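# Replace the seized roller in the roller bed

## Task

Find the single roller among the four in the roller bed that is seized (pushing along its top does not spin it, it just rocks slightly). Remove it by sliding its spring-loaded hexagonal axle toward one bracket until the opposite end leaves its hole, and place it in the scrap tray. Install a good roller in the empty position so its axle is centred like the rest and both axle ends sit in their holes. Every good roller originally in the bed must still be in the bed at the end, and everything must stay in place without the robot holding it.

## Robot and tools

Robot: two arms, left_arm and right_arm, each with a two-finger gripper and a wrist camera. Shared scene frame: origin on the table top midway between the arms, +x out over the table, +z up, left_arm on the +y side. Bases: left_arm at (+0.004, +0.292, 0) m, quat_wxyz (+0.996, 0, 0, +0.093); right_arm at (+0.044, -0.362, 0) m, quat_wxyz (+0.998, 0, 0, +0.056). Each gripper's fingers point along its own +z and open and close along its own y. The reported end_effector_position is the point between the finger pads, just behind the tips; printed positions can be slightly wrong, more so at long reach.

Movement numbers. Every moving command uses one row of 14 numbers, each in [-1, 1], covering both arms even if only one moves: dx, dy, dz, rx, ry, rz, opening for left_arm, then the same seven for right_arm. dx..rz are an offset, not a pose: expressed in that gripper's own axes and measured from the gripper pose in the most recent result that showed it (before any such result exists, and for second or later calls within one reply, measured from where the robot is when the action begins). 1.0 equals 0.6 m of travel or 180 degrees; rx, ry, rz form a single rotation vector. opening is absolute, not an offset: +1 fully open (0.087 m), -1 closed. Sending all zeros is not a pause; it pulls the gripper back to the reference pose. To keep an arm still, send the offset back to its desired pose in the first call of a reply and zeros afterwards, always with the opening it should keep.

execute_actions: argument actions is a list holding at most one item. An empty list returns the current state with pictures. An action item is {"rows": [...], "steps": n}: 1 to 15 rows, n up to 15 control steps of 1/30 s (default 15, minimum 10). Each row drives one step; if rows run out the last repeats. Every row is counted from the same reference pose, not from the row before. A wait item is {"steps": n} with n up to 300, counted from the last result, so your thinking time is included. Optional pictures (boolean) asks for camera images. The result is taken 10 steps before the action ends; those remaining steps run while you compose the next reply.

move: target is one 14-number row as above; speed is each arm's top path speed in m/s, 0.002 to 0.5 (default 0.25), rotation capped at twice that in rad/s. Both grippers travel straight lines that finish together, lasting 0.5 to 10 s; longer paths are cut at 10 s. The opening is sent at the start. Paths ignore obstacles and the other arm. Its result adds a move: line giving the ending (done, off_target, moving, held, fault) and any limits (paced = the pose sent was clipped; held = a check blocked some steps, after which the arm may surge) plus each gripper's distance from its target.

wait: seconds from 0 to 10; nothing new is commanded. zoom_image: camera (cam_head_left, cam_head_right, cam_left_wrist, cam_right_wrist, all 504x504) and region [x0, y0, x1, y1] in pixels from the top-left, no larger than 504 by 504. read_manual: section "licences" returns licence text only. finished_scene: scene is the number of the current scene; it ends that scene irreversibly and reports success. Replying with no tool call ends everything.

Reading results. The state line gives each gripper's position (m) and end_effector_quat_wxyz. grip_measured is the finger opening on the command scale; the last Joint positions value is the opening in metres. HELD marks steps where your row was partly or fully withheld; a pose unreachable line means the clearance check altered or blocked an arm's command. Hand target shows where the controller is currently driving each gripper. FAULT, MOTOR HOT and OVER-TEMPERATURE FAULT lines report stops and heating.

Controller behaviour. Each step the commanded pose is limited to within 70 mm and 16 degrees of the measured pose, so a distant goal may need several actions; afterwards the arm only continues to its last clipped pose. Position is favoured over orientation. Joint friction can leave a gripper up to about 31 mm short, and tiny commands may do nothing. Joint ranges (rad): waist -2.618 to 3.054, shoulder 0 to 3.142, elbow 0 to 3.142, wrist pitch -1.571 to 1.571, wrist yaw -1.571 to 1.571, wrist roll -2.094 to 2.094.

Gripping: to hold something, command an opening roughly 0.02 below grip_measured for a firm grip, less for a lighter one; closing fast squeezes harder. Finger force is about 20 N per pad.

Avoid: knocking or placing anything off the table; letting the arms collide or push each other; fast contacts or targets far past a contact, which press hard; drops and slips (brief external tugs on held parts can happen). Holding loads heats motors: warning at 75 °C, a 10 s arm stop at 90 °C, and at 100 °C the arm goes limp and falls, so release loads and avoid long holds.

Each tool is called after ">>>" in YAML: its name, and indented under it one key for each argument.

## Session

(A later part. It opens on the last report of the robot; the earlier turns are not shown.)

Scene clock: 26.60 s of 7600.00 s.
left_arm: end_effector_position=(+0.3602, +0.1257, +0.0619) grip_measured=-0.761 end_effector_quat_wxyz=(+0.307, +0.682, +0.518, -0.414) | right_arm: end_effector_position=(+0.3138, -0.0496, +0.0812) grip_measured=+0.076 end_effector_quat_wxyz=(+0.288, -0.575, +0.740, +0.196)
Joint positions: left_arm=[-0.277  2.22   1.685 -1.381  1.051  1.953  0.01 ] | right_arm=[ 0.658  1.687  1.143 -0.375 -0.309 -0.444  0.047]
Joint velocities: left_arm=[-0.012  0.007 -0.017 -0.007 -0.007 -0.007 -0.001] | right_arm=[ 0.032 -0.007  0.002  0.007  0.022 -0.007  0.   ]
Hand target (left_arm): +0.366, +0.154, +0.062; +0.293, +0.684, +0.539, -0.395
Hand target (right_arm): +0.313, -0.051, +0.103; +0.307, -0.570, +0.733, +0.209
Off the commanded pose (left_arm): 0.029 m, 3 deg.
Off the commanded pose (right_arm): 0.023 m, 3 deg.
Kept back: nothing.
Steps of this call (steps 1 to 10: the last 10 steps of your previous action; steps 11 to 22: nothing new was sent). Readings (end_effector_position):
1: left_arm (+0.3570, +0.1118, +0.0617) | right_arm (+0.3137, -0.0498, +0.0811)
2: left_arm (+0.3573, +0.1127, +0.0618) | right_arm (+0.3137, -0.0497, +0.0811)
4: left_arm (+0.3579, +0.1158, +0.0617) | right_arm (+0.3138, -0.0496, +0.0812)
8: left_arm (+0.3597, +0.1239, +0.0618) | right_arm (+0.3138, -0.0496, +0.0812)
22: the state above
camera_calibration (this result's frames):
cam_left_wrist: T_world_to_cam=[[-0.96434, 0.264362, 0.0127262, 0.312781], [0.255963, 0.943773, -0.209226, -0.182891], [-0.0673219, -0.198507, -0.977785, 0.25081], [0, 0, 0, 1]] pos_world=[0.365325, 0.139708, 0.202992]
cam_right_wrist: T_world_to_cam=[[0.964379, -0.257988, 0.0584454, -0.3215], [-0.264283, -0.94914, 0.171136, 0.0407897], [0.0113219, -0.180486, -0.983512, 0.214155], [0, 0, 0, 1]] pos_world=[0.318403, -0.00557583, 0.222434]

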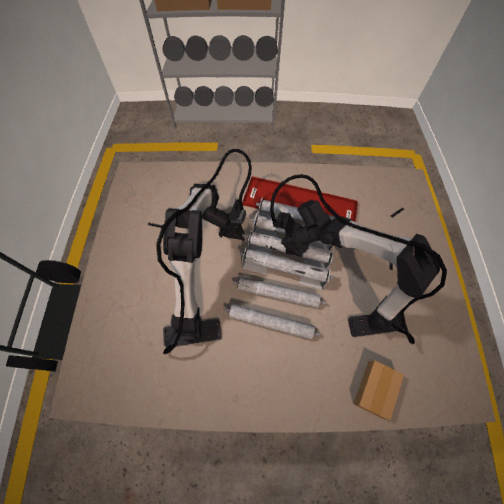

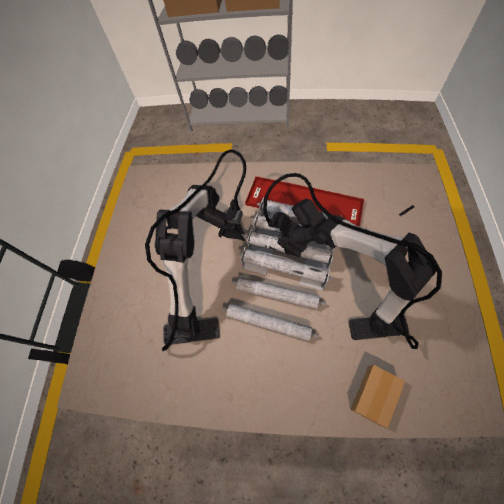

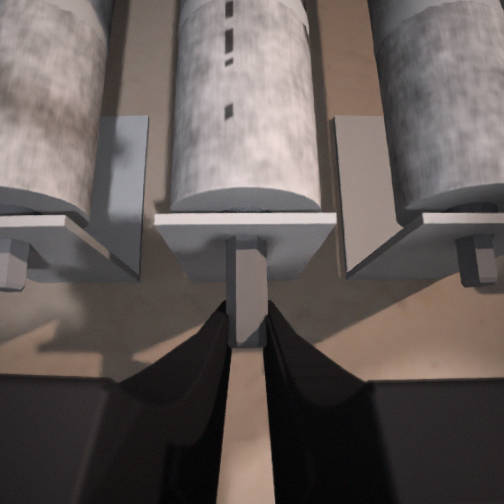

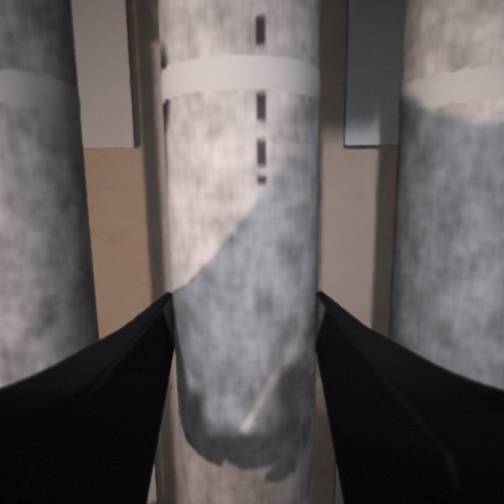

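>>> execute_actions:
  actions:
    - {"rows":[[0.026,0,-0.046,-0.008,0.015,0,-0.8,-0.025,0,-0.029,0,-0.016,0,0.03],[0.029,0,-0.051,-0.008,0.015,0,-0.8,-0.025,0,-0.029,0,-0.016,0,0.03],[0.032,0,-0.056,-0.008,0.015,0,-0.8,-0.025,0,-0.029,0,-0.016,0,0.03],[0.032,0,-0.056,-0.008,0.015,0,-0.8,-0.025,0,-0.029,0,-0.016,0,0.03],[0.032,0,-0.056,-0.008,0.015,0,-0.8,-0.029,0,-0.034,0,-0.013,0,0.03],[0.032,0,-0.056,-0.008,0.015,0,-0.8,-0.033,0,-0.039,0,-0.01,0,0.03],[0.032,0,-0.056,-0.008,0.015,0,-0.8,-0.037,0,-0.044,0,-0.007,0,0.03],[0.033,0,-0.056,-0.008,0.015,0,-0.8,-0.041,0,-0.049,0,-0.004,0,0.03],[0.034,0,-0.056,-0.008,0.015,0,-0.8,-0.045,0,-0.054,0,0,0,0.03],[0.035,0,-0.056,-0.008,0.015,0,-0.8,-0.049,0,-0.059,0,0.004,0,0.03],[0.036,0,-0.056,-0.008,0.015,0,-0.8,-0.053,0,-0.064,0,0.008,0,0.03],[0.036,0,-0.056,-0.008,0.015,0,-0.8,-0.057,0,-0.069,0,0.012,0,0.03],[0.036,0,-0.056,-0.008,0.015,0,-0.8,-0.061,0,-0.073,0,0.016,0,0.03]],"steps":15}

>>> wait:
  seconds: 0.5

>>> zoom_image:
  camera: "cam_head_left"
  region: [225,190,355,300]

Scene clock: 28.20 s of 7600.00 s.
left_arm: end_effector_position=(+0.3615, +0.1304, +0.0616) grip_measured=-0.761 end_effector_quat_wxyz=(+0.313, +0.684, +0.515, -0.412) | right_arm: end_effector_position=(+0.3136, -0.0498, +0.0810) grip_measured=+0.076 end_effector_quat_wxyz=(+0.288, -0.575, +0.741, +0.196)
Joint positions: left_arm=[-0.263  2.223  1.685 -1.392  1.051  1.983  0.01 ] | right_arm=[ 0.658  1.687  1.143 -0.376 -0.309 -0.444  0.047]
Joint velocities: left_arm=[ 0.193  0.007 -0.002 -0.125  0.081  0.125 -0.001] | right_arm=[ 0.007 -0.022 -0.007 -0.066  0.007 -0.037 -0.001]
Steps of this call (steps 1 to 43: nothing new was sent; steps 44 to 48: the first 5 steps of this action). Readings (end_effector_position):
44: left_arm (+0.3603, +0.1258, +0.0619) | right_arm (+0.3138, -0.0496, +0.0812)
45: left_arm (+0.3605, +0.1262, +0.0620) | right_arm (+0.3138, -0.0496, +0.0812)
47: left_arm (+0.3609, +0.1284, +0.0616) | right_arm (+0.3137, -0.0497, +0.0811)
48: the state above

Scene clock: 29.03 s of 7600.00 s.
left_arm: end_effector_position=(+0.3612, +0.1281, +0.0553) grip_measured=-0.761 end_effector_quat_wxyz=(+0.317, +0.682, +0.507, -0.420) | right_arm: end_effector_position=(+0.3126, -0.0491, +0.1121) grip_measured=+0.076 end_effector_quat_wxyz=(+0.263, -0.581, +0.749, +0.180)
Joint positions: left_arm=[-0.263  2.249  1.687 -1.4    1.068  2.018  0.01 ] | right_arm=[ 0.674  1.701  1.314 -0.591 -0.28  -0.447  0.047]
Joint velocities: left_arm=[ 0.002  0.007  0.002  0.022 -0.022 -0.022 -0.   ] | right_arm=[-0.022 -0.007 -0.002 -0.125 -0.022 -0.037  0.   ]
Hand target (left_arm): +0.369, +0.163, +0.058; +0.304, +0.687, +0.532, -0.391
Hand target (right_arm): +0.311, -0.051, +0.137; +0.274, -0.579, +0.746, +0.182
Off the commanded pose (left_arm): 0.037 m, 5 deg.
Off the commanded pose (right_arm): 0.026 m, 1 deg.
Kept back: nothing.
Steps of this call (steps 1 to 10: the last 10 steps of your previous action; steps 11 to 25: nothing new was sent). Readings (end_effector_position):
1: left_arm (+0.3616, +0.1307, +0.0615) | right_arm (+0.3136, -0.0498, +0.0813)
2: left_arm (+0.3614, +0.1305, +0.0613) | right_arm (+0.3136, -0.0498, +0.0824)
4: left_arm (+0.3616, +0.1304, +0.0606) | right_arm (+0.3137, -0.0499, +0.0874)
8: left_arm (+0.3615, +0.1293, +0.0571) | right_arm (+0.3130, -0.0494, +0.1042)
25: the state above
camera_calibration (this result's frames):
cam_left_wrist: T_world_to_cam=[[-0.961809, 0.273699, -0.00343618, 0.312032], [0.266885, 0.934931, -0.23383, -0.188221], [-0.0607863, -0.225817, -0.972272, 0.245747], [0, 0, 0, 1]] pos_world=[0.365287, 0.146064, 0.195993]
cam_right_wrist: T_world_to_cam=[[0.965929, -0.253622, 0.0515407, -0.321512], [-0.258588, -0.93761, 0.232422, 0.0275999], [-0.0106225, -0.237831, -0.971248, 0.24735], [0, 0, 0, 1]] pos_world=[0.320322, 0.00316304, 0.250395]

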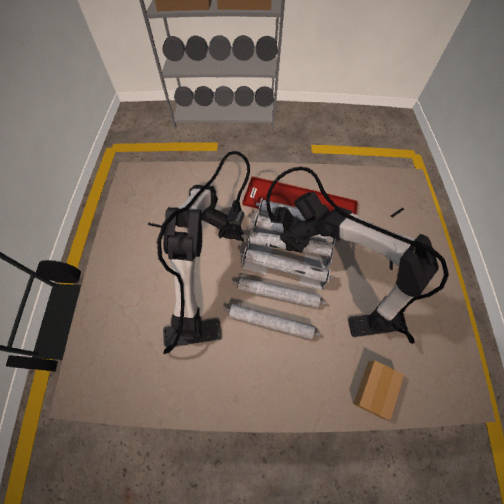

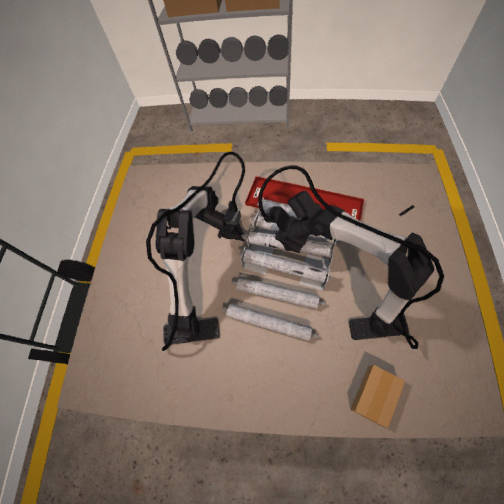

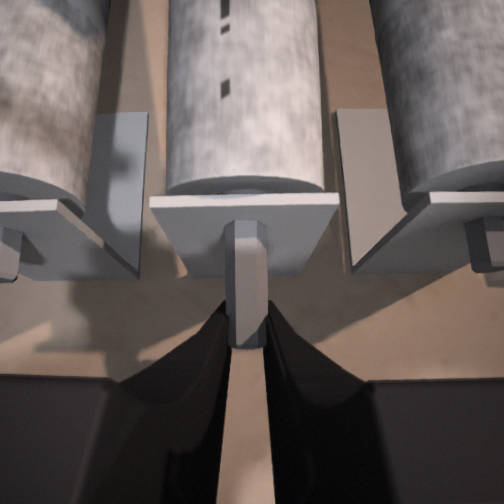

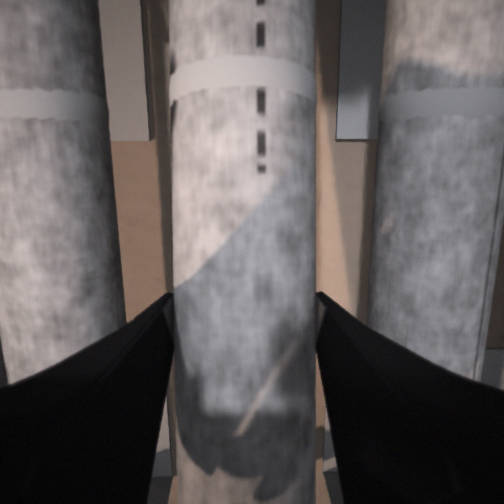

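Region (225, 190, 355, 300) of cam_head_left's 504x504 image, scaled by 3.877, with more detail than that image has; it fills the top 426 rows of this view, and the rest is white.

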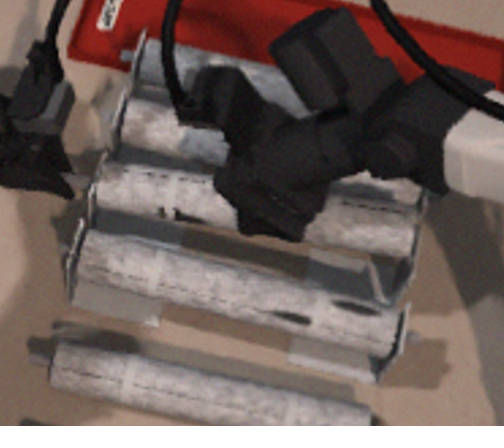

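>>> execute_actions:
  actions:
    - {"rows":[[0.024,0,-0.045,0,0,0,-0.8,-0.023,0,-0.035,0,-0.005,0,0.03],[0.018,0,-0.034,0,0,0,-0.8,-0.023,0,-0.035,0,-0.005,0,0.03],[0.012,0,-0.023,0,0,0,-0.8,-0.023,0,-0.035,0,-0.005,0,0.03],[0.006,0,-0.013,0,0,0,-0.8,-0.023,0,-0.035,0,-0.005,0,0.03],[0,0,-0.004,0,0,0,-0.8,-0.023,0,-0.035,0,-0.005,0,0.03],[-0.005,0,0.004,0,0,0,-0.8,-0.023,0,-0.035,0,-0.005,0,0.03],[-0.01,0,0.012,0,0,0,-0.8,-0.023,0,-0.035,0,-0.005,0,0.03],[-0.015,0,0.019,0,0,0,-0.8,-0.023,0,-0.035,0,-0.005,0,0.03],[-0.019,0,0.024,0,0,0,-0.8,-0.023,0,-0.035,0,-0.005,0,0.03],[-0.019,0,0.024,0,0,0,-0.8,-0.023,0,-0.035,0,-0.005,0,0.03],[-0.019,0,0.024,0,0,0,-0.8,-0.023,0,-0.035,0,-0.005,0,0.03],[-0.019,0,0.024,0,0,0,-0.8,-0.023,0,-0.035,0,-0.005,0,0.03],[-0.019,0,0.024,0,0,0,-0.8,-0.023,0,-0.035,0,-0.005,0,0.03],[-0.019,0,0.024,0,0,0,-0.3,-0.023,0,-0.035,0,-0.005,0,0.03]],"steps":15}

>>> execute_actions:
  actions:
    - {"rows":[[0,0,0,0,0,0,-0.3,-0.02,0,-0.038,0,-0.005,0,0.03],[0,0,0,0,0,0,-0.3,-0.016,0,-0.042,0,-0.005,0,0.03],[0,0,0,0,0,0,-0.3,-0.012,0,-0.046,0,-0.005,0,0.03],[0,0,0,0,0,0,-0.3,-0.008,0,-0.05,0,-0.005,0,0.03],[0,0,0,0,0,0,-0.3,-0.004,0,-0.054,0,-0.005,0,0.03],[0,0,0,0,0,0,-0.3,0,0,-0.058,0,-0.005,0,0.03],[0,0,0,0,0,0,-0.3,0.004,0,-0.062,0,-0.005,0,0.03],[0,0,0,0,0,0,-0.3,0.008,0,-0.066,0,-0.005,0,0.03],[0,0,0,0,0,0,-0.3,0.012,0,-0.07,0,-0.005,0,0.03],[0,0,0,0,0,0,-0.3,0.016,0,-0.074,0,-0.005,0,0.03],[0,0,0,0,0,0,-0.3,0.019,0,-0.078,0,-0.005,0,0.03]],"steps":15}

>>> wait:
  seconds: 0.4

Scene clock: 31.10 s of 7600.00 s.
left_arm: end_effector_position=(+0.3606, +0.1264, +0.0551) grip_measured=-0.761 end_effector_quat_wxyz=(+0.322, +0.679, +0.503, -0.428) | right_arm: end_effector_position=(+0.3127, -0.0491, +0.1118) grip_measured=+0.076 end_effector_quat_wxyz=(+0.261, -0.582, +0.749, +0.180)
Joint positions: left_arm=[-0.262  2.263  1.695 -1.421  1.085  2.044  0.01 ] | right_arm=[ 0.674  1.705  1.32  -0.597 -0.28  -0.449  0.047]
Joint velocities: left_arm=[-0.022 -0.007  0.002  0.007 -0.051 -0.051 -0.001] | right_arm=[-0.012  0.027  0.022 -0.022 -0.022  0.007  0.   ]
Steps of this call (steps 1 to 57: nothing new was sent; steps 58 to 62: the first 5 steps of this action). Readings (end_effector_position):
58: left_arm (+0.3611, +0.1278, +0.0550) | right_arm (+0.3126, -0.0491, +0.1120)
59: left_arm (+0.3610, +0.1274, +0.0550) | right_arm (+0.3125, -0.0491, +0.1118)
61: left_arm (+0.3606, +0.1265, +0.0552) | right_arm (+0.3126, -0.0491, +0.1119)
62: the state above

Scene clock: 31.60 s of 7600.00 s.
left_arm: end_effector_position=(+0.3596, +0.1215, +0.0548) grip_measured=-0.300 end_effector_quat_wxyz=(+0.312, +0.681, +0.513, -0.419) | right_arm: end_effector_position=(+0.3127, -0.0492, +0.1119) grip_measured=+0.076 end_effector_quat_wxyz=(+0.260, -0.584, +0.748, +0.179)
Joint positions: left_arm=[-0.283  2.233  1.667 -1.355  1.067  1.96   0.031] | right_arm=[ 0.674  1.705  1.321 -0.599 -0.28  -0.454  0.047]
Joint velocities: left_arm=[ 0.007 -0.012 -0.017  0.051 -0.007 -0.051 -0.   ] | right_arm=[-0.002  0.007 -0.002 -0.051  0.066 -0.007  0.001]
Off your previous action's commanded pose (left_arm): 0.014 m, 1 deg at its last step (step 10 of this call).
Off your previous action's commanded pose (right_arm): 0.025 m, 1 deg at its last step (step 10 of this call).
Steps of this call (steps 1 to 10: the last 10 steps of your previous action; steps 11 to 15: the first 5 steps of this action, its rows measured from where the robot was after step 10). Readings (end_effector_position):
10: left_arm (+0.3605, +0.1237, +0.0549) | right_arm (+0.3126, -0.0491, +0.1119)
11: left_arm (+0.3599, +0.1221, +0.0548) | right_arm (+0.3126, -0.0492, +0.1119)
12: left_arm (+0.3594, +0.1211, +0.0548) | right_arm (+0.3126, -0.0492, +0.1119)
14: left_arm (+0.3596, +0.1214, +0.0548) | right_arm (+0.3127, -0.0492, +0.1119)
15: the state above

Scene clock: 32.33 s of 7600.00 s.
left_arm: end_effector_position=(+0.3596, +0.1215, +0.0548) grip_measured=-0.300 end_effector_quat_wxyz=(+0.312, +0.681, +0.513, -0.419) | right_arm: end_effector_position=(+0.3126, -0.0502, +0.1126) grip_measured=+0.076 end_effector_quat_wxyz=(+0.275, -0.584, +0.738, +0.196)
Joint positions: left_arm=[-0.283  2.233  1.667 -1.355  1.067  1.96   0.031] | right_arm=[ 0.656  1.676  1.272 -0.546 -0.322 -0.467  0.047]
Joint velocities: left_arm=[-0.007 -0.002 -0.002 -0.007  0.007 -0.007 -0.   ] | right_arm=[-0.017 -0.022 -0.002  0.037 -0.081  0.022 -0.   ]
Hand target (left_arm): +0.360, +0.124, +0.055; +0.313, +0.679, +0.515, -0.418
Hand target (right_arm): +0.303, -0.081, +0.137; +0.268, -0.580, +0.747, +0.185
Off the commanded pose (left_arm): 0.002 m, 0 deg.
Off the commanded pose (right_arm): 0.047 m, 2 deg.
Kept back: nothing.
Steps of this call (steps 1 to 10: the last 10 steps of your previous action; steps 11 to 22: nothing new was sent). Readings (end_effector_position):
1: left_arm (+0.3596, +0.1215, +0.0548) | right_arm (+0.3129, -0.0494, +0.1119)
2: left_arm (+0.3596, +0.1215, +0.0548) | right_arm (+0.3130, -0.0497, +0.1118)
4: left_arm (+0.3596, +0.1215, +0.0548) | right_arm (+0.3132, -0.0501, +0.1122)
8: left_arm (+0.3596, +0.1215, +0.0548) | right_arm (+0.3124, -0.0503, +0.1126)
22: the state above
camera_calibration (this result's frames):
cam_left_wrist: T_world_to_cam=[[-0.963376, 0.268032, 0.00810185, 0.31292], [0.25945, 0.939314, -0.224444, -0.180163], [-0.0677683, -0.214122, -0.974453, 0.244862], [0, 0, 0, 1]] pos_world=[0.364797, 0.137788, 0.195635]
cam_right_wrist: T_world_to_cam=[[0.970661, -0.235531, 0.0484055, -0.322105], [-0.240453, -0.95133, 0.192754, 0.0245611], [0.000649931, -0.198738, -0.980052, 0.247021], [0, 0, 0, 1]] pos_world=[0.3184, -0.00340763, 0.252951]

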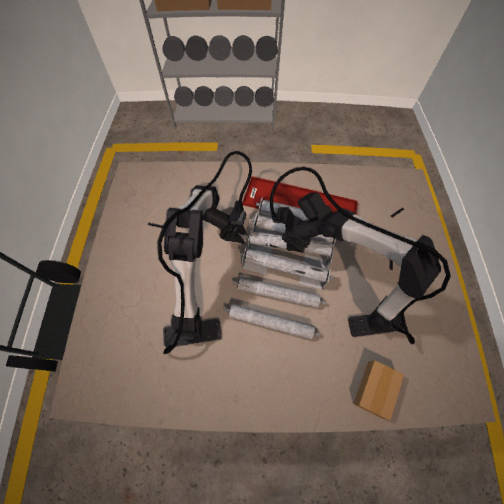

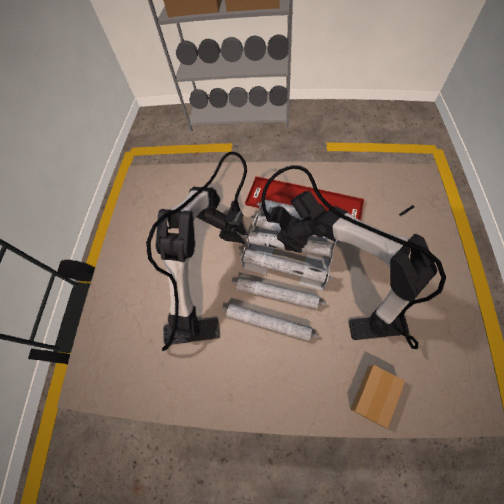

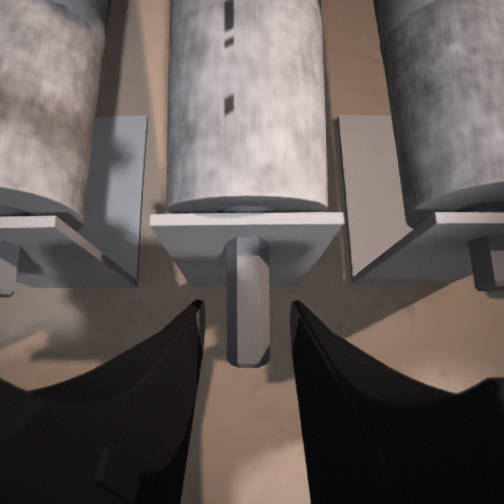

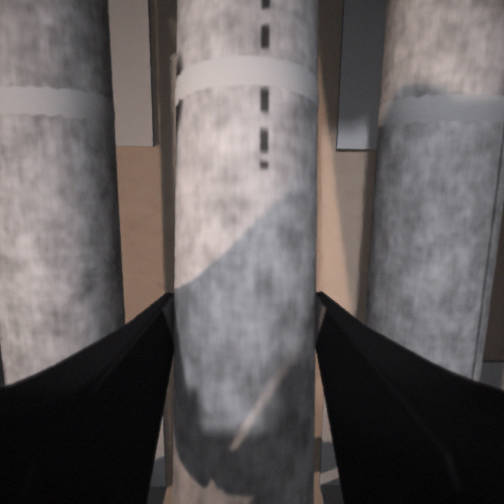

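>>> execute_actions:
  actions:
    - {"rows":[[0,0,0,0,0,0,-0.3,0.008,0,-0.058,0,0,0,0.03],[0,0,0,0,0,0,-0.3,0,0,-0.05,0,0,0,0.03],[0,0,0,0,0,0,-0.3,-0.008,0,-0.043,0,0,0,0.03],[0,0,0,0,0,0,-0.3,-0.016,0,-0.036,0,0,0,0.03],[0,0,0,0,0,0,-0.3,-0.02,0,-0.03,0,0,0,0.03],[0,0,0,0,0,0,-0.3,-0.018,0,-0.026,0,0,0,0.03],[0,0,0,0,0,0,-0.3,-0.016,0,-0.023,0,0,0,0.03],[0,0,0,0,0,0,-0.3,-0.014,0,-0.02,0,0,0,0.03],[0,0,0,0,0,0,-0.3,-0.012,0,-0.017,0,0,0,0.03],[0,0,0,0,0,0,-0.3,-0.01,0,-0.014,0,0,0,0.03]],"steps":15}

>>> wait:
  seconds: 0.4

Scene clock: 33.27 s of 7600.00 s.
left_arm: end_effector_position=(+0.3596, +0.1215, +0.0548) grip_measured=-0.300 end_effector_quat_wxyz=(+0.312, +0.681, +0.513, -0.419) | right_arm: end_effector_position=(+0.3132, -0.0496, +0.1122) grip_measured=+0.076 end_effector_quat_wxyz=(+0.275, -0.584, +0.738, +0.197)
Joint positions: left_arm=[-0.283  2.233  1.667 -1.355  1.067  1.96   0.031] | right_arm=[ 0.655  1.68   1.274 -0.544 -0.324 -0.467  0.047]
Joint velocities: left_arm=[-0.002 -0.007 -0.017  0.037  0.022 -0.051  0.   ] | right_arm=[ 0.007  0.125  0.173 -0.183  0.037  0.022  0.   ]
Steps of this call (steps 1 to 23: nothing new was sent; steps 24 to 28: the first 5 steps of this action). Readings (end_effector_position):
24: left_arm (+0.3596, +0.1215, +0.0548) | right_arm (+0.3127, -0.0502, +0.1122)
25: left_arm (+0.3596, +0.1215, +0.0548) | right_arm (+0.3127, -0.0499, +0.1121)
27: left_arm (+0.3596, +0.1215, +0.0548) | right_arm (+0.3129, -0.0497, +0.1123)
28: the state above

Scene clock: 34.00 s of 7600.00 s.
left_arm: end_effector_position=(+0.3596, +0.1215, +0.0548) grip_measured=-0.300 end_effector_quat_wxyz=(+0.312, +0.681, +0.513, -0.419) | right_arm: end_effector_position=(+0.3132, -0.0498, +0.1116) grip_measured=+0.076 end_effector_quat_wxyz=(+0.272, -0.585, +0.739, +0.196)
Joint positions: left_arm=[-0.283  2.233  1.667 -1.355  1.067  1.96   0.031] | right_arm=[ 0.655  1.684  1.279 -0.552 -0.323 -0.468  0.047]
Joint velocities: left_arm=[-0.012  0.007  0.002 -0.022  0.037 -0.022 -0.   ] | right_arm=[-0.022  0.002 -0.007 -0.022 -0.051 -0.081  0.   ]
Hand target (left_arm): +0.360, +0.122, +0.055; +0.312, +0.681, +0.513, -0.419
Hand target (right_arm): +0.312, -0.051, +0.123; +0.275, -0.584, +0.738, +0.196
Off the commanded pose (left_arm): 0.000 m, 0 deg.
Off the commanded pose (right_arm): 0.011 m, 0 deg.
Kept back: nothing.
Steps of this call (steps 1 to 10: the last 10 steps of your previous action; steps 11 to 22: nothing new was sent). Readings (end_effector_position):
1: left_arm (+0.3596, +0.1215, +0.0548) | right_arm (+0.3132, -0.0497, +0.1119)
2: left_arm (+0.3596, +0.1215, +0.0548) | right_arm (+0.3131, -0.0498, +0.1116)
4: left_arm (+0.3596, +0.1215, +0.0548) | right_arm (+0.3131, -0.0498, +0.1116)
8: left_arm (+0.3596, +0.1215, +0.0548) | right_arm (+0.3132, -0.0498, +0.1116)
22: the state above
camera_calibration (this result's frames):
cam_left_wrist: T_world_to_cam=[[-0.963376, 0.268032, 0.00810185, 0.31292], [0.25945, 0.939314, -0.224444, -0.180163], [-0.0677683, -0.214122, -0.974453, 0.244862], [0, 0, 0, 1]] pos_world=[0.364797, 0.137788, 0.195635]
cam_right_wrist: T_world_to_cam=[[0.971121, -0.234377, 0.0446128, -0.322151], [-0.238554, -0.950826, 0.197538, 0.0241594], [-0.00387941, -0.202476, -0.97928, 0.247259], [0, 0, 0, 1]] pos_world=[0.31957, -0.00246955, 0.251736]

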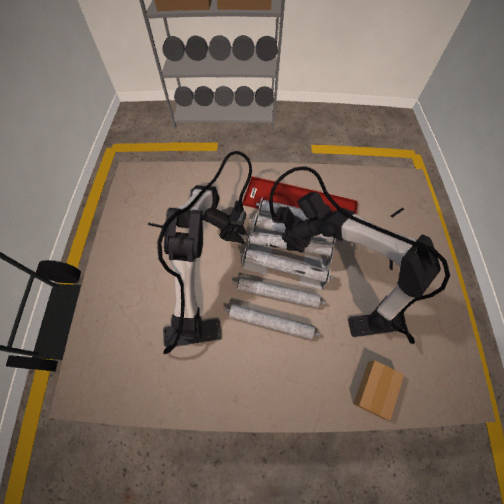

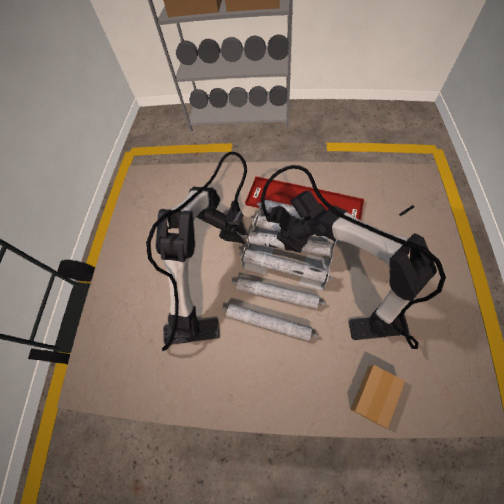

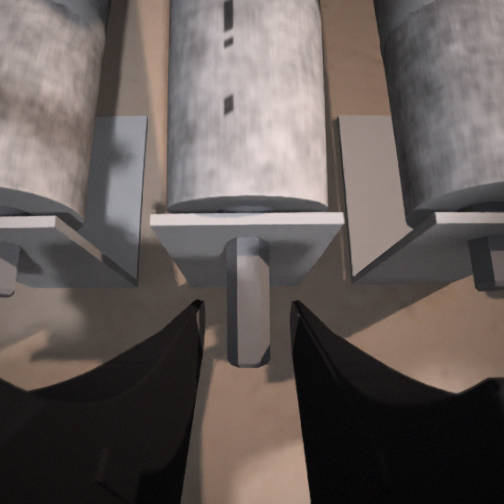

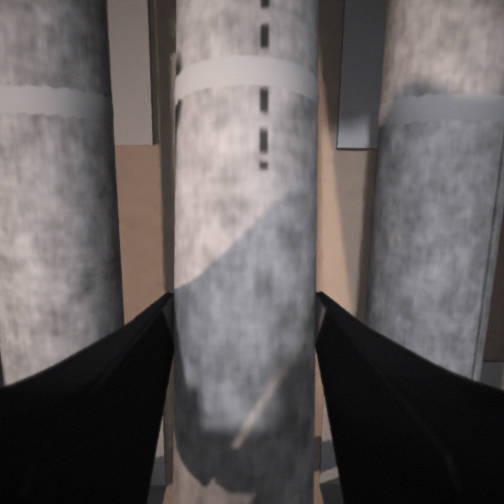

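>>> execute_actions:
  actions:
    - {"rows":[[0,0,0,0,0,0,-0.3,-0.01,0,-0.013,0,0,0,0.03],[0,0,0,0,0,0,-0.3,-0.009,0,-0.011,0,0,0,0.03],[0,0,0,0,0,0,-0.3,-0.007,0,-0.009,0,0,0,0.03],[0,0,0,0,0,0,-0.3,-0.006,0,-0.007,0,0,0,0.03],[0,0,0,0,0,0,-0.3,-0.004,0,-0.005,0,0,0,0.03],[0,0,0,0,0,0,-0.3,-0.003,0,-0.003,0,0,0,0.03],[0,0,0,0,0,0,-0.3,-0.001,0,-0.001,0,0,0,0.03],[0,0,0,0,0,0,-0.3,0,0,0,0,0,0,0.03]],"steps":12}

>>> wait:
  seconds: 0.4

Scene clock: 34.77 s of 7600.00 s.
left_arm: end_effector_position=(+0.3596, +0.1215, +0.0548) grip_measured=-0.300 end_effector_quat_wxyz=(+0.312, +0.681, +0.513, -0.419) | right_arm: end_effector_position=(+0.3132, -0.0499, +0.1106) grip_measured=+0.076 end_effector_quat_wxyz=(+0.271, -0.585, +0.739, +0.196)
Joint positions: left_arm=[-0.283  2.233  1.667 -1.355  1.067  1.96   0.031] | right_arm=[ 0.655  1.687  1.279 -0.552 -0.323 -0.468  0.047]
Joint velocities: left_arm=[ 0.002 -0.002  0.007 -0.051 -0.007 -0.022 -0.001] | right_arm=[-0.012  0.076 -0.002 -0.007 -0.007 -0.007 -0.   ]
Steps of this call (steps 1 to 21: nothing new was sent; steps 22 to 23: the first 2 steps of this action). Readings (end_effector_position):
22: left_arm (+0.3596, +0.1215, +0.0548) | right_arm (+0.3132, -0.0498, +0.1112)
23: the state above

Scene clock: 35.50 s of 7600.00 s.
left_arm: end_effector_position=(+0.3596, +0.1215, +0.0548) grip_measured=-0.300 end_effector_quat_wxyz=(+0.312, +0.681, +0.513, -0.419) | right_arm: end_effector_position=(+0.3099, -0.0573, +0.1026) grip_measured=+0.076 end_effector_quat_wxyz=(+0.253, -0.584, +0.748, +0.186)
Joint positions: left_arm=[-0.283  2.233  1.667 -1.355  1.067  1.96   0.031] | right_arm=[ 0.655  1.694  1.275 -0.581 -0.305 -0.467  0.047]
Joint velocities: left_arm=[ 0.002 -0.002 -0.027 -0.037  0.066 -0.007 -0.   ] | right_arm=[ 0.017 -0.002 -0.012 -0.051  0.007  0.007  0.   ]
Hand target (left_arm): +0.360, +0.122, +0.055; +0.312, +0.681, +0.513, -0.419
Hand target (right_arm): +0.313, -0.050, +0.112; +0.272, -0.585, +0.739, +0.196
Off the commanded pose (left_arm): 0.000 m, 0 deg.
Off the commanded pose (right_arm): 0.012 m, 3 deg.
Kept back: nothing.
Steps of this call (steps 1 to 10: the last 10 steps of your previous action; steps 11 to 22: nothing new was sent). Readings (end_effector_position):
1: left_arm (+0.3596, +0.1215, +0.0548) | right_arm (+0.3132, -0.0499, +0.1098)
2: left_arm (+0.3596, +0.1215, +0.0548) | right_arm (+0.3132, -0.0499, +0.1089)
4: left_arm (+0.3596, +0.1215, +0.0548) | right_arm (+0.3119, -0.0526, +0.1066)
8: left_arm (+0.3596, +0.1215, +0.0548) | right_arm (+0.3099, -0.0573, +0.1026)
22: the state above
camera_calibration (this result's frames):
cam_left_wrist: T_world_to_cam=[[-0.963376, 0.268032, 0.00810185, 0.31292], [0.25945, 0.939314, -0.224444, -0.180163], [-0.0677683, -0.214122, -0.974453, 0.244862], [0, 0, 0, 1]] pos_world=[0.364797, 0.137788, 0.195635]
cam_right_wrist: T_world_to_cam=[[0.969442, -0.242966, 0.0338953, -0.31924], [-0.24384, -0.939205, 0.241736, 0.0158171], [-0.026899, -0.242614, -0.96975, 0.240714], [0, 0, 0, 1]] pos_world=[0.319817, -0.00430862, 0.24043]

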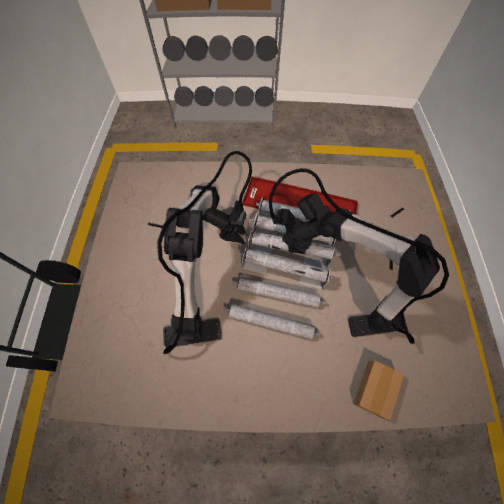

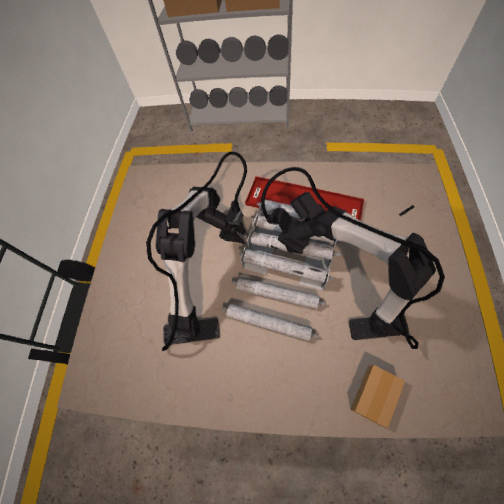

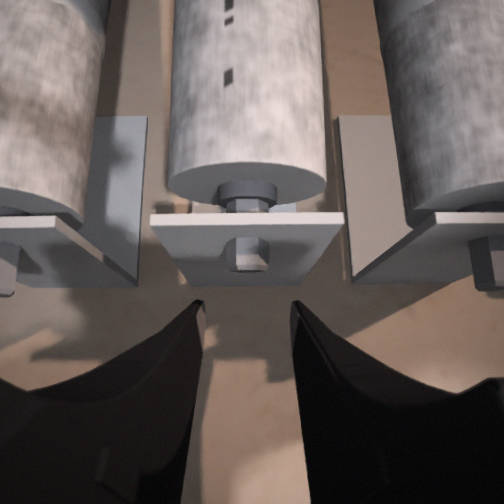

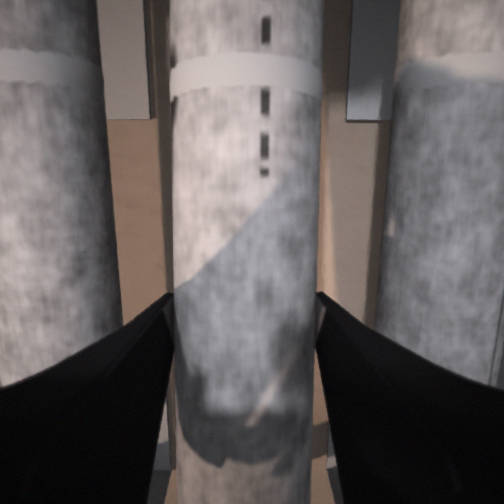

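>>> execute_actions:
  actions:
    - {"rows":[[0,0,0,0,0,0,-0.3,-0.017,0,-0.014,0,-0.015,0,0.03],[0,0,0,0,0,0,-0.3,-0.015,0,-0.02,0,-0.015,0,0.03],[0,0,0,0,0,0,-0.3,-0.012,0,-0.025,0,-0.015,0,0.03],[0,0,0,0,0,0,-0.3,-0.009,0,-0.029,0,-0.015,0,0.03],[0,0,0,0,0,0,-0.3,-0.006,0,-0.033,0,-0.015,0,0.03],[0,0,0,0,0,0,-0.3,-0.003,0,-0.037,0,-0.015,0,0.03],[0,0,0,0,0,0,-0.3,0,0,-0.041,0,-0.015,0,0.03],[0,0,0,0,0,0,-0.3,0.003,0,-0.045,0,-0.015,0,0.03],[0,0,0,0,0,0,-0.3,0.006,0,-0.049,0,-0.015,0,0.03],[0,0,0,0,0,0,-0.3,0.009,0,-0.052,0,-0.015,0,0.03],[0,0,0,0,0,0,-0.3,0.012,0,-0.055,0,-0.015,0,0.03]],"steps":15}

>>> wait:
  seconds: 0.4

Scene clock: 36.47 s of 7600.00 s.
left_arm: end_effector_position=(+0.3596, +0.1215, +0.0548) grip_measured=-0.300 end_effector_quat_wxyz=(+0.312, +0.681, +0.513, -0.419) | right_arm: end_effector_position=(+0.3088, -0.0596, +0.1027) grip_measured=+0.076 end_effector_quat_wxyz=(+0.253, -0.583, +0.749, +0.187)
Joint positions: left_arm=[-0.283  2.233  1.667 -1.355  1.067  1.96   0.031] | right_arm=[ 0.652  1.686  1.266 -0.581 -0.308 -0.467  0.047]
Joint velocities: left_arm=[-0.017 -0.007  0.012 -0.051 -0.066 -0.007 -0.   ] | right_arm=[-0.076 -0.178 -0.168 -0.037 -0.066  0.037  0.   ]
Steps of this call (steps 1 to 24: nothing new was sent; steps 25 to 29: the first 5 steps of this action). Readings (end_effector_position):
25: left_arm (+0.3596, +0.1215, +0.0548) | right_arm (+0.3098, -0.0574, +0.1025)
26: left_arm (+0.3596, +0.1215, +0.0548) | right_arm (+0.3097, -0.0575, +0.1024)
28: left_arm (+0.3596, +0.1215, +0.0548) | right_arm (+0.3093, -0.0582, +0.1025)
29: the state above

Scene clock: 37.20 s of 7600.00 s.
left_arm: end_effector_position=(+0.3596, +0.1215, +0.0548) grip_measured=-0.300 end_effector_quat_wxyz=(+0.312, +0.681, +0.513, -0.419) | right_arm: end_effector_position=(+0.2922, -0.0949, +0.0966) grip_measured=+0.076 end_effector_quat_wxyz=(+0.217, -0.581, +0.764, +0.180)
Joint positions: left_arm=[-0.283  2.233  1.667 -1.355  1.067  1.96   0.031] | right_arm=[ 0.611  1.618  1.199 -0.67  -0.319 -0.497  0.047]
Joint velocities: left_arm=[ 0.012  0.012 -0.017 -0.037 -0.022  0.022 -0.002] | right_arm=[-0.012 -0.002 -0.012  0.037  0.007  0.007  0.   ]
Hand target (left_arm): +0.360, +0.122, +0.055; +0.312, +0.681, +0.513, -0.419
Hand target (right_arm): +0.302, -0.083, +0.124; +0.270, -0.580, +0.742, +0.198
Off the commanded pose (left_arm): 0.000 m, 0 deg.
Off the commanded pose (right_arm): 0.033 m, 7 deg.
Kept back: nothing.
Steps of this call (steps 1 to 10: the last 10 steps of your previous action; steps 11 to 22: nothing new was sent). Readings (end_effector_position):
1: left_arm (+0.3596, +0.1215, +0.0548) | right_arm (+0.3081, -0.0617, +0.1028)
2: left_arm (+0.3596, +0.1215, +0.0548) | right_arm (+0.3072, -0.0641, +0.1034)
4: left_arm (+0.3596, +0.1215, +0.0548) | right_arm (+0.3046, -0.0714, +0.1030)
8: left_arm (+0.3596, +0.1215, +0.0548) | right_arm (+0.2967, -0.0890, +0.0978)
22: the state above
camera_calibration (this result's frames):
cam_left_wrist: T_world_to_cam=[[-0.963376, 0.268032, 0.00810185, 0.31292], [0.25945, 0.939314, -0.224444, -0.180163], [-0.0677683, -0.214122, -0.974453, 0.244862], [0, 0, 0, 1]] pos_world=[0.364797, 0.137788, 0.195635]
cam_right_wrist: T_world_to_cam=[[0.966968, -0.25479, -0.00745533, -0.30736], [-0.240304, -0.920965, 0.306721, -0.0279153], [-0.0850156, -0.294798, -0.95177, 0.235629], [0, 0, 0, 1]] pos_world=[0.310531, -0.0345583, 0.230536]

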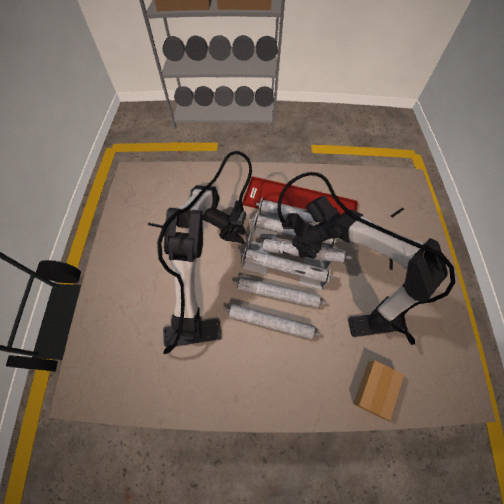

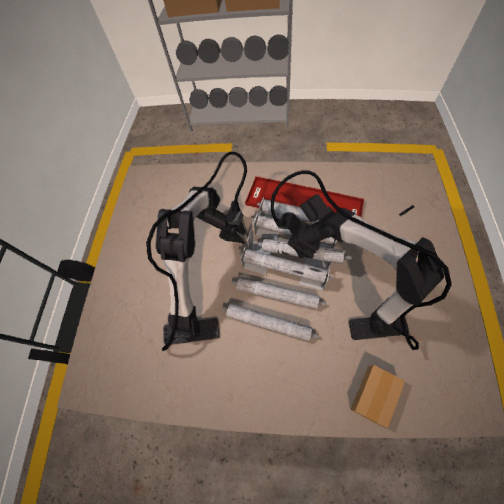

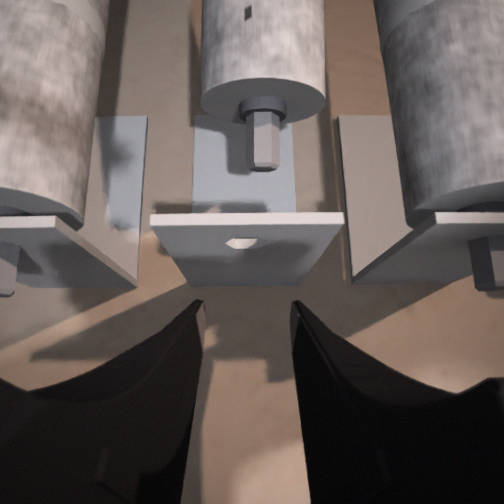

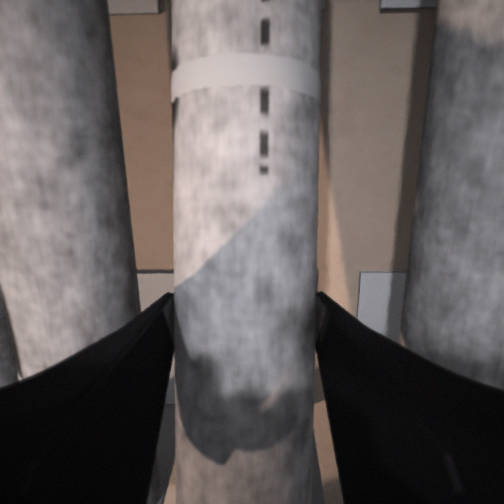

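>>> execute_actions:
  actions:
    - {"rows":[[0,0,0,0,0,0,-0.3,-0.05,-0.012,-0.033,0.005,-0.04,-0.01,0.03],[0,0,0,0,0,0,-0.3,-0.056,-0.012,-0.04,0.005,-0.046,-0.01,0.03],[0,0,0,0,0,0,-0.3,-0.063,-0.012,-0.048,0.005,-0.052,-0.01,0.03],[0,0,0,0,0,0,-0.3,-0.071,-0.012,-0.057,0.005,-0.058,-0.01,0.03],[0,0,0,0,0,0,-0.3,-0.079,-0.012,-0.066,0.005,-0.064,-0.01,0.03],[0,0,0,0,0,0,-0.3,-0.087,-0.012,-0.075,0.005,-0.07,-0.01,0.03],[0,0,0,0,0,0,-0.3,-0.095,-0.012,-0.084,0.005,-0.077,-0.01,0.03],[0,0,0,0,0,0,-0.3,-0.103,-0.012,-0.093,0.005,-0.084,-0.01,0.03],[0,0,0,0,0,0,-0.3,-0.111,-0.012,-0.102,0.005,-0.091,-0.01,0.03],[0,0,0,0,0,0,-0.3,-0.119,-0.012,-0.111,0.005,-0.098,-0.01,0.03],[0,0,0,0,0,0,-0.3,-0.127,-0.012,-0.12,0.005,-0.105,-0.01,0.03],[0,0,0,0,0,0,-0.3,-0.135,-0.012,-0.129,0.005,-0.112,-0.01,0.03],[0,0,0,0,0,0,-0.3,-0.143,-0.012,-0.138,0.005,-0.119,-0.01,0.03],[0,0,0,0,0,0,-0.3,-0.151,-0.012,-0.147,0.005,-0.125,-0.01,0.03],[0,0,0,0,0,0,-0.3,-0.158,-0.012,-0.157,0.005,-0.13,-0.01,0.03]],"steps":15}

>>> wait:
  seconds: 0.5

Scene clock: 39.03 s of 7600.00 s.
left_arm: end_effector_position=(+0.3596, +0.1215, +0.0548) grip_measured=-0.300 end_effector_quat_wxyz=(+0.312, +0.681, +0.513, -0.419) | right_arm: end_effector_position=(+0.2916, -0.0981, +0.1037) grip_measured=+0.076 end_effector_quat_wxyz=(+0.221, -0.576, +0.764, +0.190)
Joint positions: left_arm=[-0.283  2.233  1.667 -1.355  1.067  1.96   0.031] | right_arm=[ 0.594  1.596  1.199 -0.683 -0.343 -0.5    0.047]
Joint velocities: left_arm=[-0.007 -0.012  0.007  0.007 -0.066 -0.051 -0.001] | right_arm=[-0.168 -0.32  -0.017 -0.154 -0.212 -0.037 -0.001]
Steps of this call (steps 1 to 50: nothing new was sent; steps 51 to 55: the first 5 steps of this action). Readings (end_effector_position):
51: left_arm (+0.3596, +0.1215, +0.0548) | right_arm (+0.2922, -0.0951, +0.0966)
52: left_arm (+0.3596, +0.1215, +0.0548) | right_arm (+0.2921, -0.0952, +0.0972)
54: left_arm (+0.3596, +0.1215, +0.0548) | right_arm (+0.2916, -0.0970, +0.1005)
55: the state above

Scene clock: 39.87 s of 7600.00 s.
left_arm: end_effector_position=(+0.3596, +0.1215, +0.0548) grip_measured=-0.300 end_effector_quat_wxyz=(+0.312, +0.681, +0.513, -0.419) | right_arm: end_effector_position=(+0.2932, -0.0929, +0.1829) grip_measured=+0.076 end_effector_quat_wxyz=(+0.303, -0.548, +0.737, +0.256)
Joint positions: left_arm=[-0.283  2.233  1.667 -1.355  1.067  1.96   0.031] | right_arm=[ 0.532  1.448  1.268 -0.707 -0.486 -0.457  0.047]
Joint velocities: left_arm=[-0.002 -0.002 -0.017  0.022 -0.11  -0.007 -0.   ] | right_arm=[-0.012  0.007 -0.002 -0.081 -0.037 -0.051 -0.001]
Hand target (left_arm): +0.360, +0.122, +0.055; +0.312, +0.681, +0.513, -0.419
Hand target (right_arm): +0.304, -0.078, +0.226; +0.373, -0.547, +0.696, +0.278
Off the commanded pose (left_arm): 0.000 m, 0 deg.
Off the commanded pose (right_arm): 0.052 m, 10 deg.
Kept back: nothing.
Steps of this call (steps 1 to 10: the last 10 steps of your previous action; steps 11 to 25: nothing new was sent). Readings (end_effector_position):
1: left_arm (+0.3596, +0.1215, +0.0548) | right_arm (+0.2915, -0.0991, +0.1077)
2: left_arm (+0.3596, +0.1215, +0.0548) | right_arm (+0.2917, -0.1000, +0.1125)
4: left_arm (+0.3596, +0.1215, +0.0548) | right_arm (+0.2916, -0.1012, +0.1235)
8: left_arm (+0.3596, +0.1215, +0.0548) | right_arm (+0.2934, -0.0995, +0.1495)
25: the state above
camera_calibration (this result's frames):
cam_left_wrist: T_world_to_cam=[[-0.963376, 0.268032, 0.00810185, 0.31292], [0.25945, 0.939314, -0.224444, -0.180163], [-0.0677683, -0.214122, -0.974453, 0.244862], [0, 0, 0, 1]] pos_world=[0.364797, 0.137788, 0.195635]
cam_right_wrist: T_world_to_cam=[[0.963324, -0.266834, -0.0283855, -0.30345], [-0.264487, -0.962027, 0.0674621, -0.00523755], [-0.0453087, -0.0574803, -0.997318, 0.337189], [0, 0, 0, 1]] pos_world=[0.306213, -0.0666277, 0.328025]

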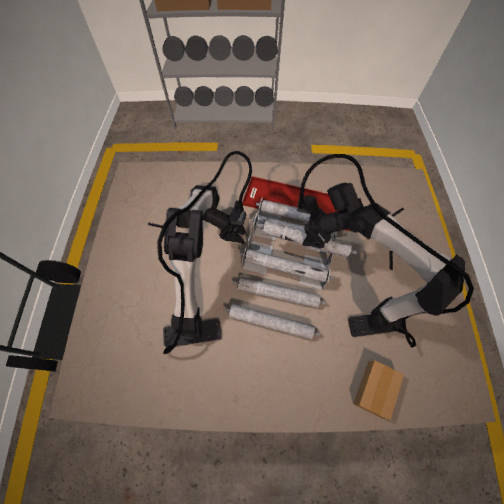

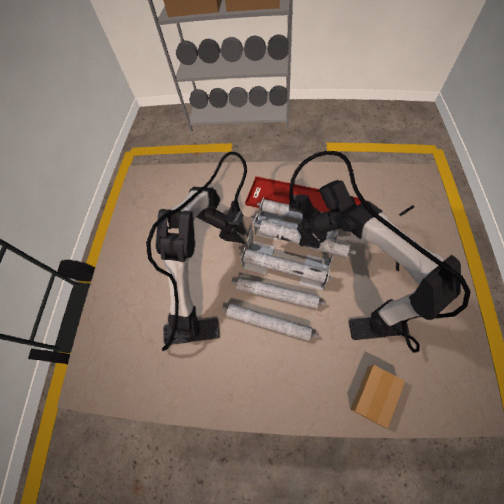

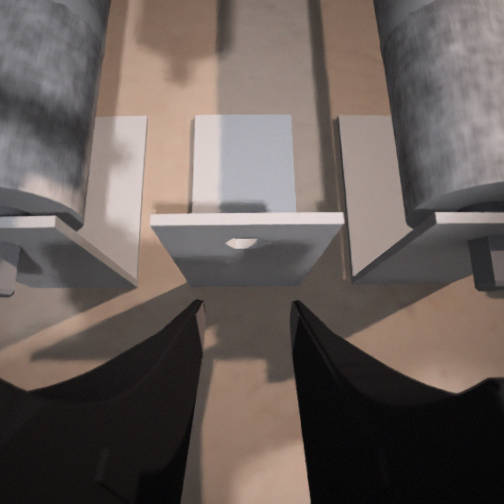

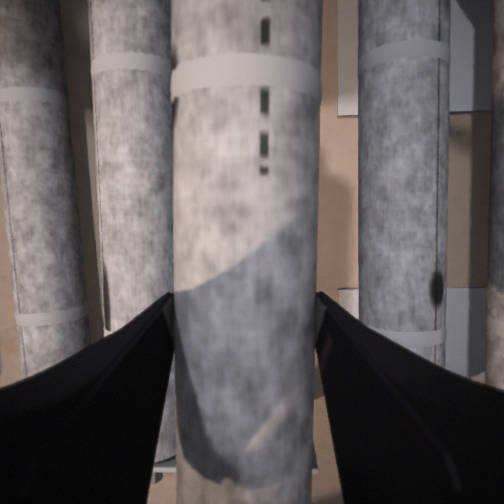

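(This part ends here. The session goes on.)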